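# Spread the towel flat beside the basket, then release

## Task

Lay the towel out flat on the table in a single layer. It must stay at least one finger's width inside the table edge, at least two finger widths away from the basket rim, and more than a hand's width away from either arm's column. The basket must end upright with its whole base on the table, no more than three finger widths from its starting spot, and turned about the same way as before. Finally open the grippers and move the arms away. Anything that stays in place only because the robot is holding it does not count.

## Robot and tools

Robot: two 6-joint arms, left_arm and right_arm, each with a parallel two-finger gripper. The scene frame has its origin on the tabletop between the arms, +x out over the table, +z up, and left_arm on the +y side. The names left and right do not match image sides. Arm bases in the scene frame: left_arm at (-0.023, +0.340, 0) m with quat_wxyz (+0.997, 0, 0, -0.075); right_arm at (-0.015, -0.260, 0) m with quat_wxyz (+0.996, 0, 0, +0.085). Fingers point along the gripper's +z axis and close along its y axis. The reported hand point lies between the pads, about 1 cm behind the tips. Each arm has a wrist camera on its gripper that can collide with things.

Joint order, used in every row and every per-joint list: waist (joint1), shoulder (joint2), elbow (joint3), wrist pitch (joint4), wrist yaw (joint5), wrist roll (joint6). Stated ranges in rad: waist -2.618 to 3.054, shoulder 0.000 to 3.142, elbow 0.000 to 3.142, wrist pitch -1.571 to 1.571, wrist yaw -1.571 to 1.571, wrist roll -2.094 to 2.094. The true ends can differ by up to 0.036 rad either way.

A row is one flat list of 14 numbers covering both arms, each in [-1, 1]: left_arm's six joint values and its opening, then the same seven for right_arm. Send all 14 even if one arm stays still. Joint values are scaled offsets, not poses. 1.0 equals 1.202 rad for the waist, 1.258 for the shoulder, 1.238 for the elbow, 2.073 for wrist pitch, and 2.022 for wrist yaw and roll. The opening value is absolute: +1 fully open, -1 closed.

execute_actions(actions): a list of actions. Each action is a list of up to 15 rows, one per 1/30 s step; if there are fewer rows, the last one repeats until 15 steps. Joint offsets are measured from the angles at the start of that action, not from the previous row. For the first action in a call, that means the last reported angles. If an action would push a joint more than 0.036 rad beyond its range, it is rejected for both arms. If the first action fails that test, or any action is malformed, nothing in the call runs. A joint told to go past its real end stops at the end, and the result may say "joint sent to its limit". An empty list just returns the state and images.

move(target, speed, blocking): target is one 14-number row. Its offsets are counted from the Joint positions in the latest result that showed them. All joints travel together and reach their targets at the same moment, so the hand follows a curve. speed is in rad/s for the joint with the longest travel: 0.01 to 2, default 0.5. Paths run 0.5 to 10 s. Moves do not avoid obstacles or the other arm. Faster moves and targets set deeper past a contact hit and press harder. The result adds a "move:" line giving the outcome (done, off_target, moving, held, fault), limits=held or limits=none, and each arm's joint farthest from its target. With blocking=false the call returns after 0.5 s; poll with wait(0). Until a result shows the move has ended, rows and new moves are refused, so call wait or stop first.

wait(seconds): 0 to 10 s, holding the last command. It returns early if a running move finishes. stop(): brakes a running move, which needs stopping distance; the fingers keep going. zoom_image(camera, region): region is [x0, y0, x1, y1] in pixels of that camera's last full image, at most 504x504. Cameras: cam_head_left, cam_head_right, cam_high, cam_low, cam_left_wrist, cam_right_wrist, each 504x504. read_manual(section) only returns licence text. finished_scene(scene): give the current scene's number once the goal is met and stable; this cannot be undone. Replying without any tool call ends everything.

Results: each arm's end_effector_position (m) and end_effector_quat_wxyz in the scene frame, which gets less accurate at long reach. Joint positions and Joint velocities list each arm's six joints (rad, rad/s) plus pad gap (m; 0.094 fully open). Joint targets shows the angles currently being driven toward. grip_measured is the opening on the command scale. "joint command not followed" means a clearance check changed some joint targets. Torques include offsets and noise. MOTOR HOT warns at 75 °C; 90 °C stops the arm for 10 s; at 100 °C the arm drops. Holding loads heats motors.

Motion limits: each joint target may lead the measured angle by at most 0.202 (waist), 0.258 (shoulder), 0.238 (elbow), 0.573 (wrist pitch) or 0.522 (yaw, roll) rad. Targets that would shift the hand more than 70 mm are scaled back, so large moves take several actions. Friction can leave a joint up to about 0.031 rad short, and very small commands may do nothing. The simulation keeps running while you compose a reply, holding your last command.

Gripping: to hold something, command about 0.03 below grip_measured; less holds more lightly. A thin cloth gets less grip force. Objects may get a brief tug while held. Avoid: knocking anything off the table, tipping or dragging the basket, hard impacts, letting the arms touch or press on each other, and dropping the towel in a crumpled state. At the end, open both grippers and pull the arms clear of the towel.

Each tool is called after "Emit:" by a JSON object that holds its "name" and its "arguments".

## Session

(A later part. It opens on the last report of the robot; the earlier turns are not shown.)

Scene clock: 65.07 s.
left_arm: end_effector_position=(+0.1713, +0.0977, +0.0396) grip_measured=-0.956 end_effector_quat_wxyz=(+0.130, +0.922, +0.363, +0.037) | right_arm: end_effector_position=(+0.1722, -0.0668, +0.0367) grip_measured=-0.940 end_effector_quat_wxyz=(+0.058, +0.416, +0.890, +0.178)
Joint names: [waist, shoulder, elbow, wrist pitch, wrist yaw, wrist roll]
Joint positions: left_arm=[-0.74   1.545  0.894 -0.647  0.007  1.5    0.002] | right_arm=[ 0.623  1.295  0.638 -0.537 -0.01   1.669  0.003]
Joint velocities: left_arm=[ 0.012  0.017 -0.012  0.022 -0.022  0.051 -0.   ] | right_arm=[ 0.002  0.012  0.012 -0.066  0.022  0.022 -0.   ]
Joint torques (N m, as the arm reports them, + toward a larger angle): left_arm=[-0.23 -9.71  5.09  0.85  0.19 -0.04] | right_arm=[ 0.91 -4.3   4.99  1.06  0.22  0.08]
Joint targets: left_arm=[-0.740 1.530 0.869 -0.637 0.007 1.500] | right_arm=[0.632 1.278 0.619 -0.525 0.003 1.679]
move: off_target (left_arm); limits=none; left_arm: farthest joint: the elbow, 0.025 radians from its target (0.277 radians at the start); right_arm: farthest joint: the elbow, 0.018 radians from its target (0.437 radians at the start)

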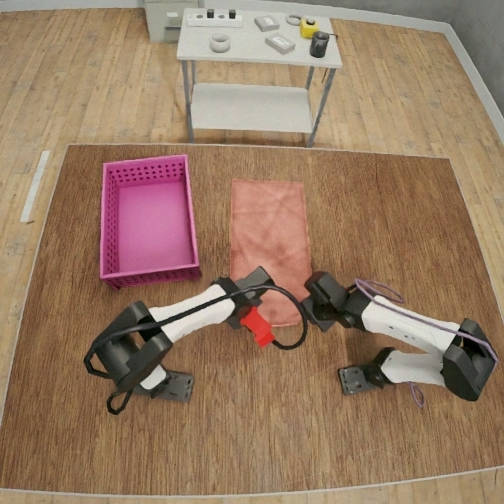

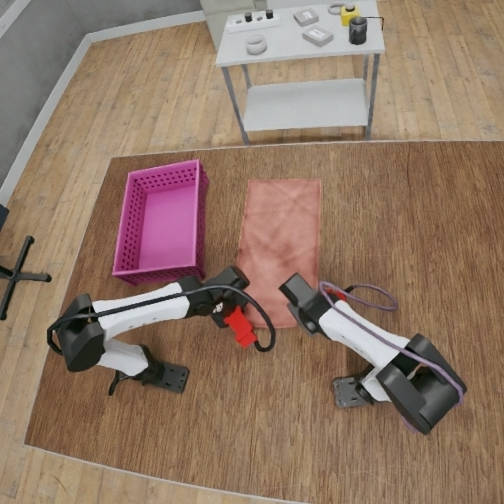

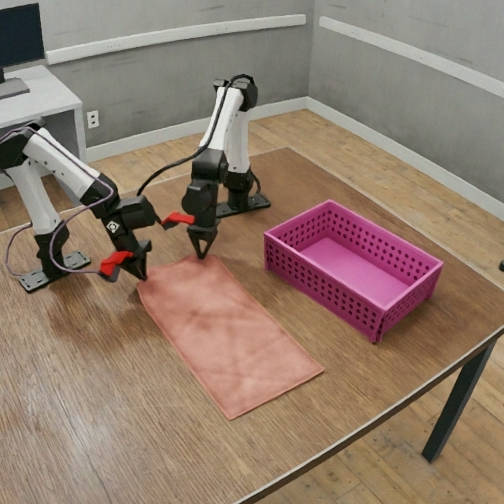

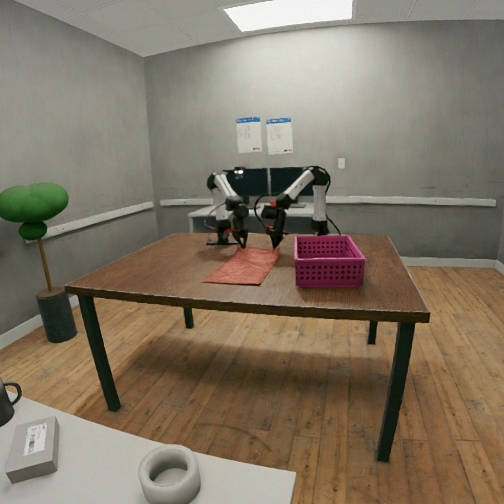

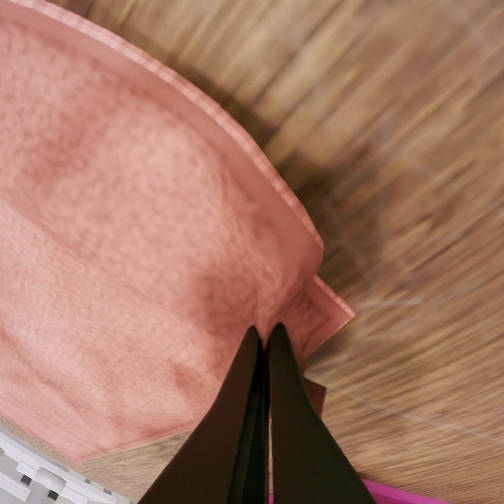

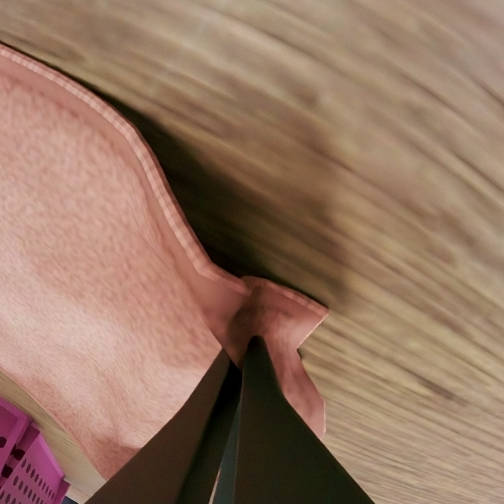

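Looks good. Release, then lift away.

Emit:
{"name": "execute_actions", "arguments": {"actions": [[[0,-0.01,-0.015,0.004,0,0,-0.3,0,-0.012,-0.012,0.005,0,0,-0.3]]]}}

Emit:
{"name": "move", "arguments": {"target": [0.25,-0.35,0,0,0,0,-0.3,-0.45,-0.35,0.05,0,0,0,-0.3], "speed": 0.4}}

Scene clock: 65.90 s.
left_arm: end_effector_position=(+0.1714, +0.0977, +0.0396) grip_measured=-0.302 end_effector_quat_wxyz=(+0.130, +0.922, +0.363, +0.037) | right_arm: end_effector_position=(+0.1723, -0.0668, +0.0368) grip_measured=-0.303 end_effector_quat_wxyz=(+0.058, +0.416, +0.890, +0.178)
Joint names: [waist, shoulder, elbow, wrist pitch, wrist yaw, wrist roll]
Joint positions: left_arm=[-0.74   1.545  0.894 -0.647  0.007  1.5    0.033] | right_arm=[ 0.623  1.295  0.638 -0.537 -0.01   1.67   0.033]
Joint velocities: left_arm=[ 0.002 -0.002 -0.002 -0.051  0.022  0.051 -0.   ] | right_arm=[-0.007  0.017  0.007  0.022 -0.081  0.007 -0.   ]
Joint torques (N m, as the arm reports them, + toward a larger angle): left_arm=[-0.16 -9.36  5.61  0.82  0.21 -0.04] | right_arm=[ 0.16 -4.18  5.27  1.05  0.08 -0.03]
Joint targets: left_arm=[-0.740 1.533 0.875 -0.639 0.007 1.500] | right_arm=[0.623 1.280 0.623 -0.527 -0.010 1.669]

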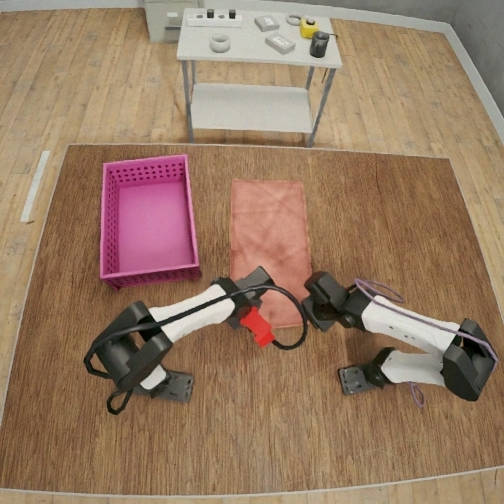

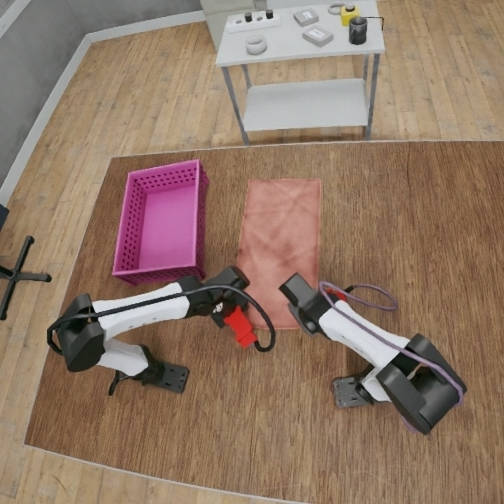

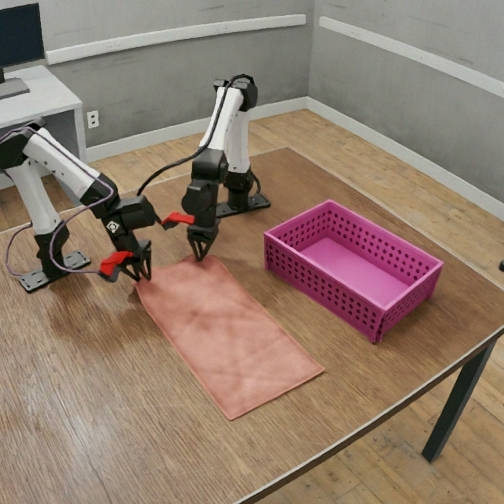

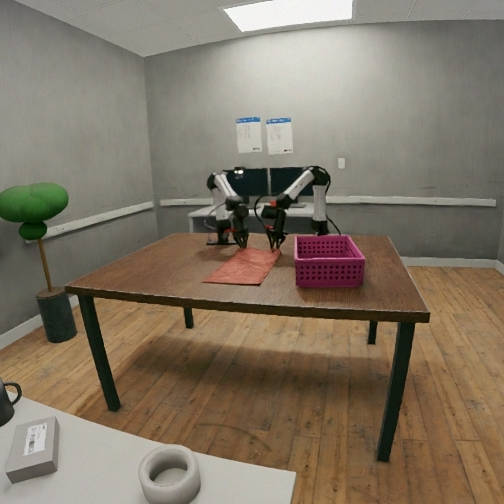

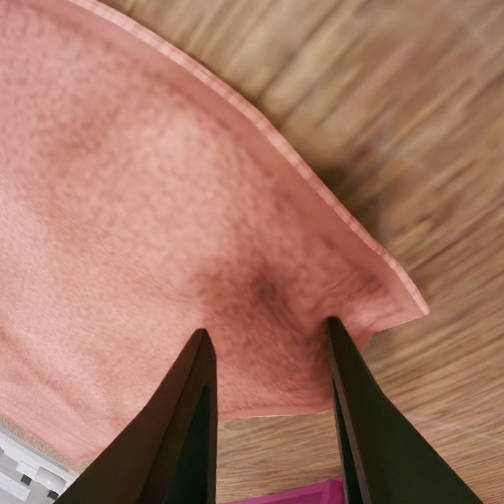

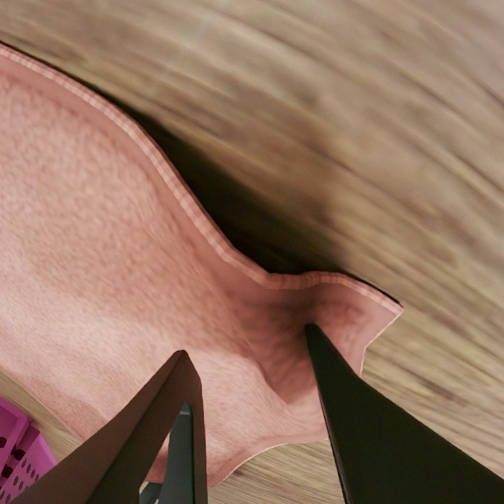

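Scene clock: 67.60 s.
left_arm: end_effector_position=(+0.2363, +0.1610, +0.1667) grip_measured=-0.302 end_effector_quat_wxyz=(+0.310, +0.816, +0.467, +0.146) | right_arm: end_effector_position=(+0.2606, -0.1837, +0.1677) grip_measured=-0.303 end_effector_quat_wxyz=(+0.231, +0.588, +0.696, +0.343)
Joint names: [waist, shoulder, elbow, wrist pitch, wrist yaw, wrist roll]
Joint positions: left_arm=[-0.449  1.118  0.894 -0.647  0.007  1.5    0.033] | right_arm=[ 0.092  0.868  0.686 -0.537 -0.012  1.67   0.033]
Joint velocities: left_arm=[ 0.007  0.002  0.007 -0.022 -0.066  0.007 -0.001] | right_arm=[-0.017  0.002 -0.002  0.022 -0.037  0.007  0.   ]
Joint torques (N m, as the arm reports them, + toward a larger angle): left_arm=[ 0.6  -6.02  8.39  1.51  0.2  -0.09] | right_arm=[-0.64 -1.88  8.49  1.66  0.09 -0.06]
Joint targets: left_arm=[-0.439 1.105 0.894 -0.647 0.007 1.500] | right_arm=[0.082 0.855 0.700 -0.537 -0.010 1.670]
move: done; limits=none; left_arm: farthest joint: the shoulder, 0.013 radians from its target (0.441 radians at the start); right_arm: farthest joint: the shoulder, 0.014 radians from its target (0.440 radians at the start)

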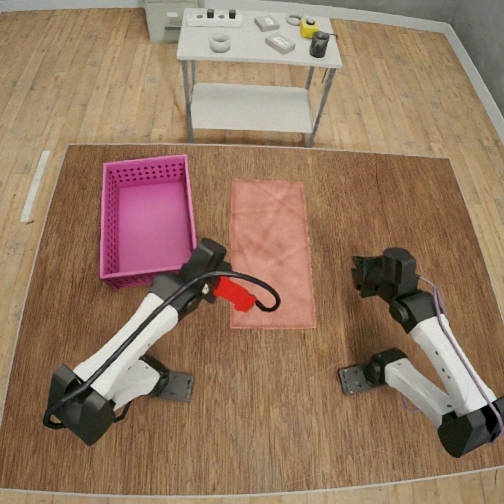

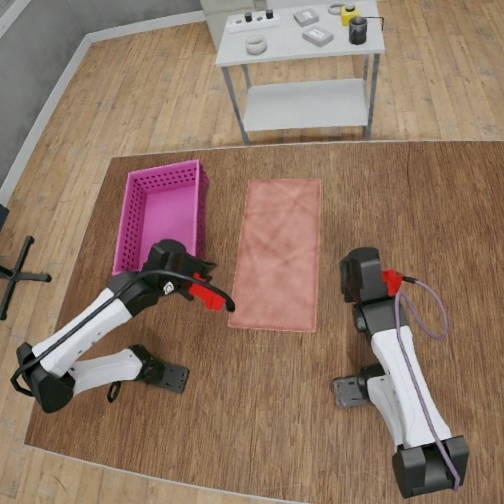

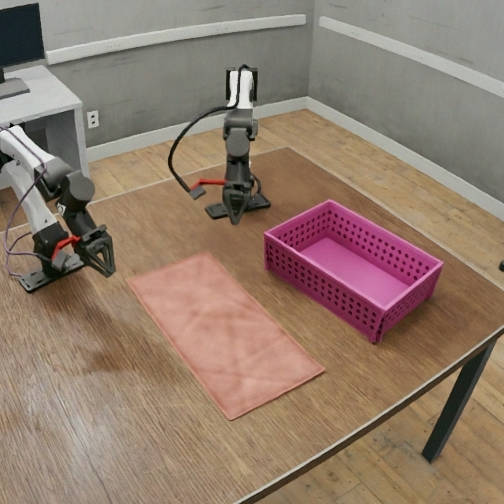

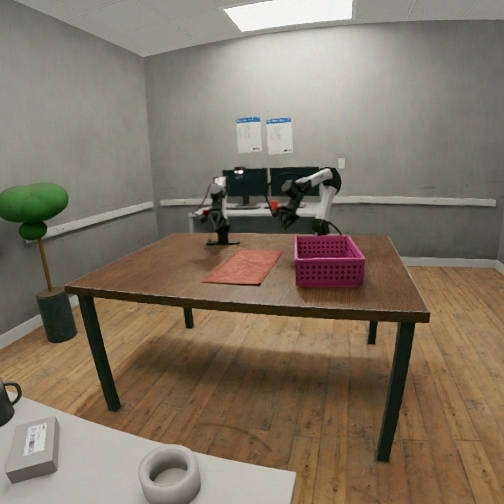

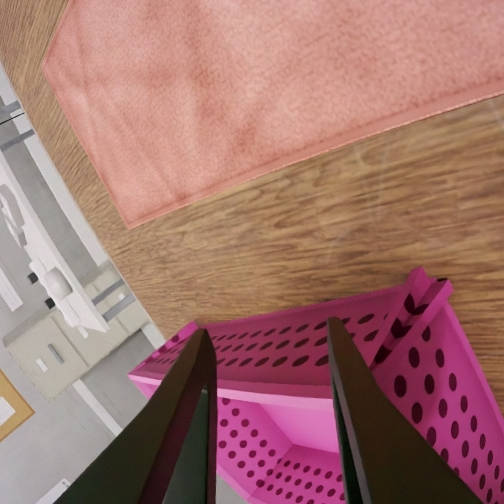

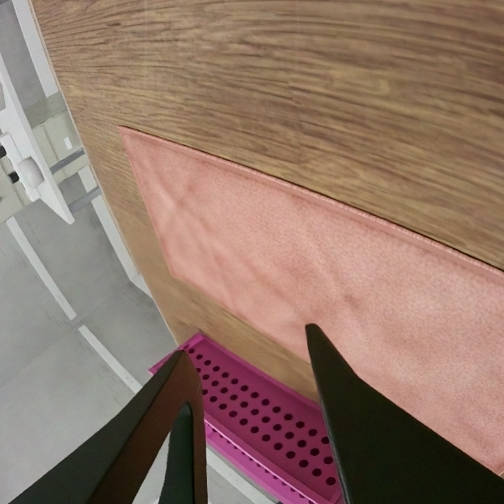

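Emit:
{"name": "zoom_image", "arguments": {"camera": "cam_head_right", "region": [180, 165, 380, 365]}}

Emit:
{"name": "zoom_image", "arguments": {"camera": "cam_high", "region": [110, 235, 340, 430]}}

Region (180, 165, 380, 365) of cam_head_right's 504x504 image, scaled by 2.520, with more detail than that image has.

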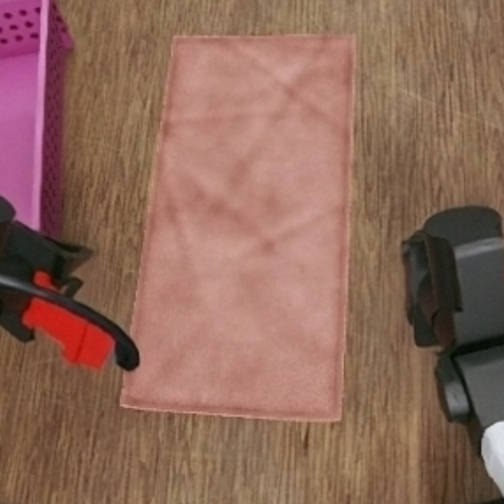

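Region (110, 235, 340, 430) of cam_high's 504x504 image, scaled by 2.191, with more detail than that image has; it fills the top 427 rows of this view, and the rest is white.

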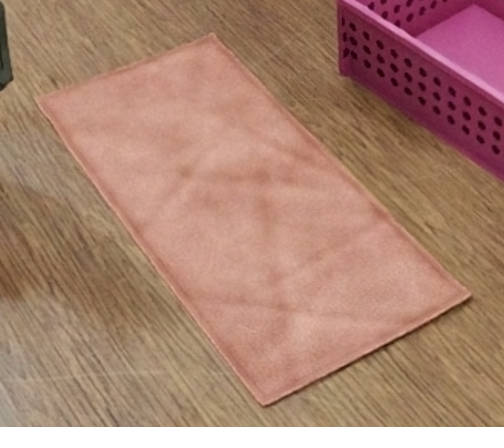

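Emit:
{"name": "move", "arguments": {"target": [0.1,-0.2,0,0,0,0,-0.3,-0.15,-0.15,0,0,0,0,-0.3], "speed": 0.4}}

Scene clock: 69.27 s.
left_arm: end_effector_position=(+0.2359, +0.2003, +0.2348) grip_measured=-0.302 end_effector_quat_wxyz=(+0.397, +0.749, +0.484, +0.216) | right_arm: end_effector_position=(+0.2561, -0.2328, +0.2130) grip_measured=-0.303 end_effector_quat_wxyz=(+0.308, +0.616, +0.616, +0.382)
Joint names: [waist, shoulder, elbow, wrist pitch, wrist yaw, wrist roll]
Joint positions: left_arm=[-0.339  0.88   0.894 -0.647  0.007  1.5    0.033] | right_arm=[-0.078  0.694  0.686 -0.537 -0.012  1.67   0.033]
Joint velocities: left_arm=[ 0.012  0.007 -0.022 -0.037 -0.051 -0.007  0.001] | right_arm=[-0.002 -0.002 -0.007  0.022 -0.037  0.081  0.   ]
Joint torques (N m, as the arm reports them, + toward a larger angle): left_arm=[ 0.67 -3.6   8.45  1.77  0.18 -0.09] | right_arm=[-0.65 -0.71  7.51  1.83  0.06 -0.07]
Joint targets: left_arm=[-0.329 0.867 0.894 -0.647 0.007 1.500] | right_arm=[-0.088 0.680 0.686 -0.537 -0.012 1.670]
move: done; limits=none; left_arm: farthest joint: the shoulder, 0.013 radians from its target (0.252 radians at the start); right_arm: farthest joint: the shoulder, 0.015 radians from its target (0.189 radians at the start)

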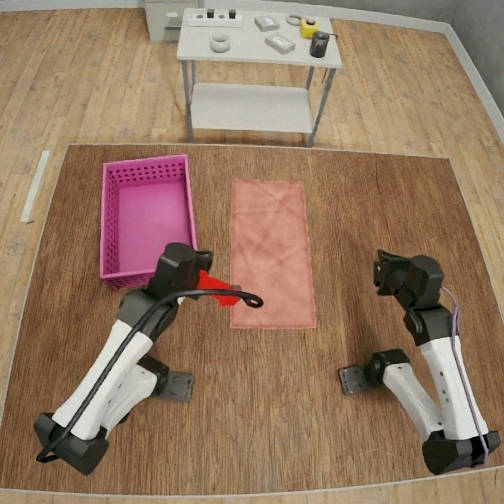

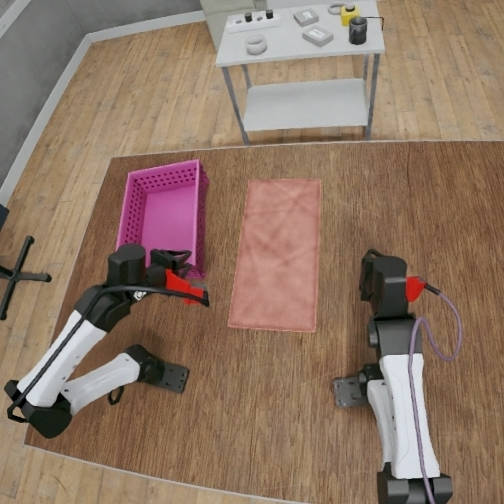

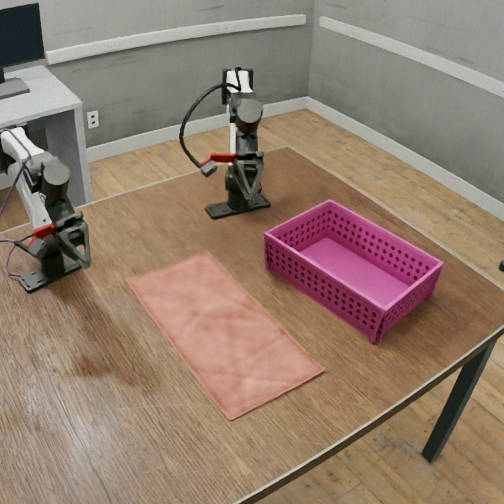

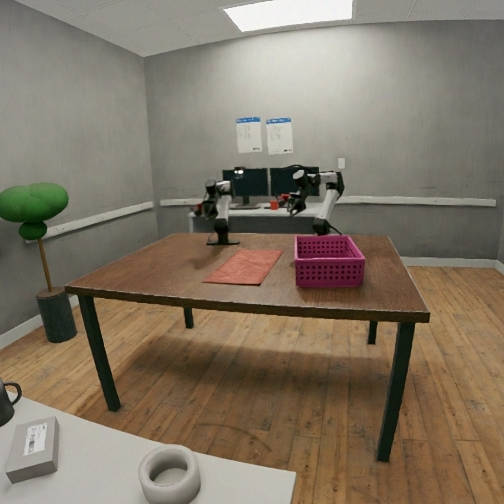

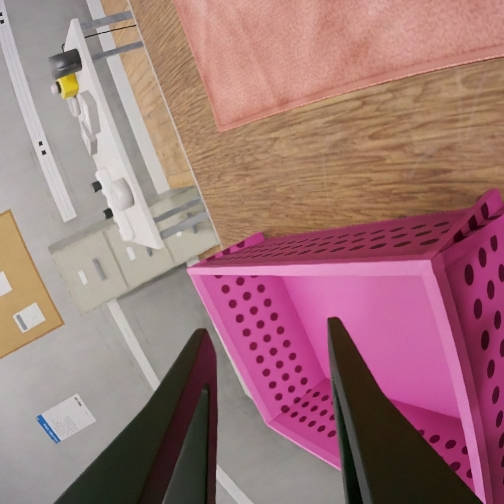

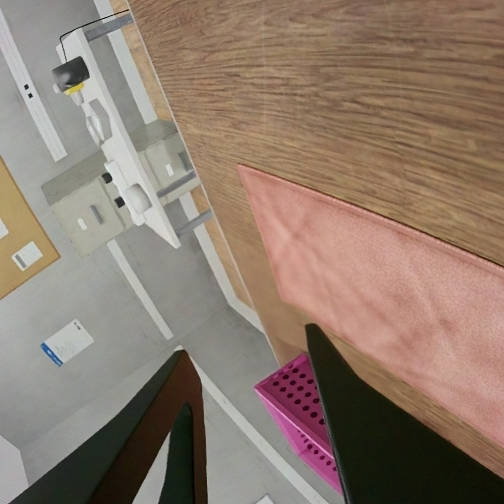

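Emit:
{"name": "finished_scene", "arguments": {"scene": 2}}

The scene is finished: the task was done.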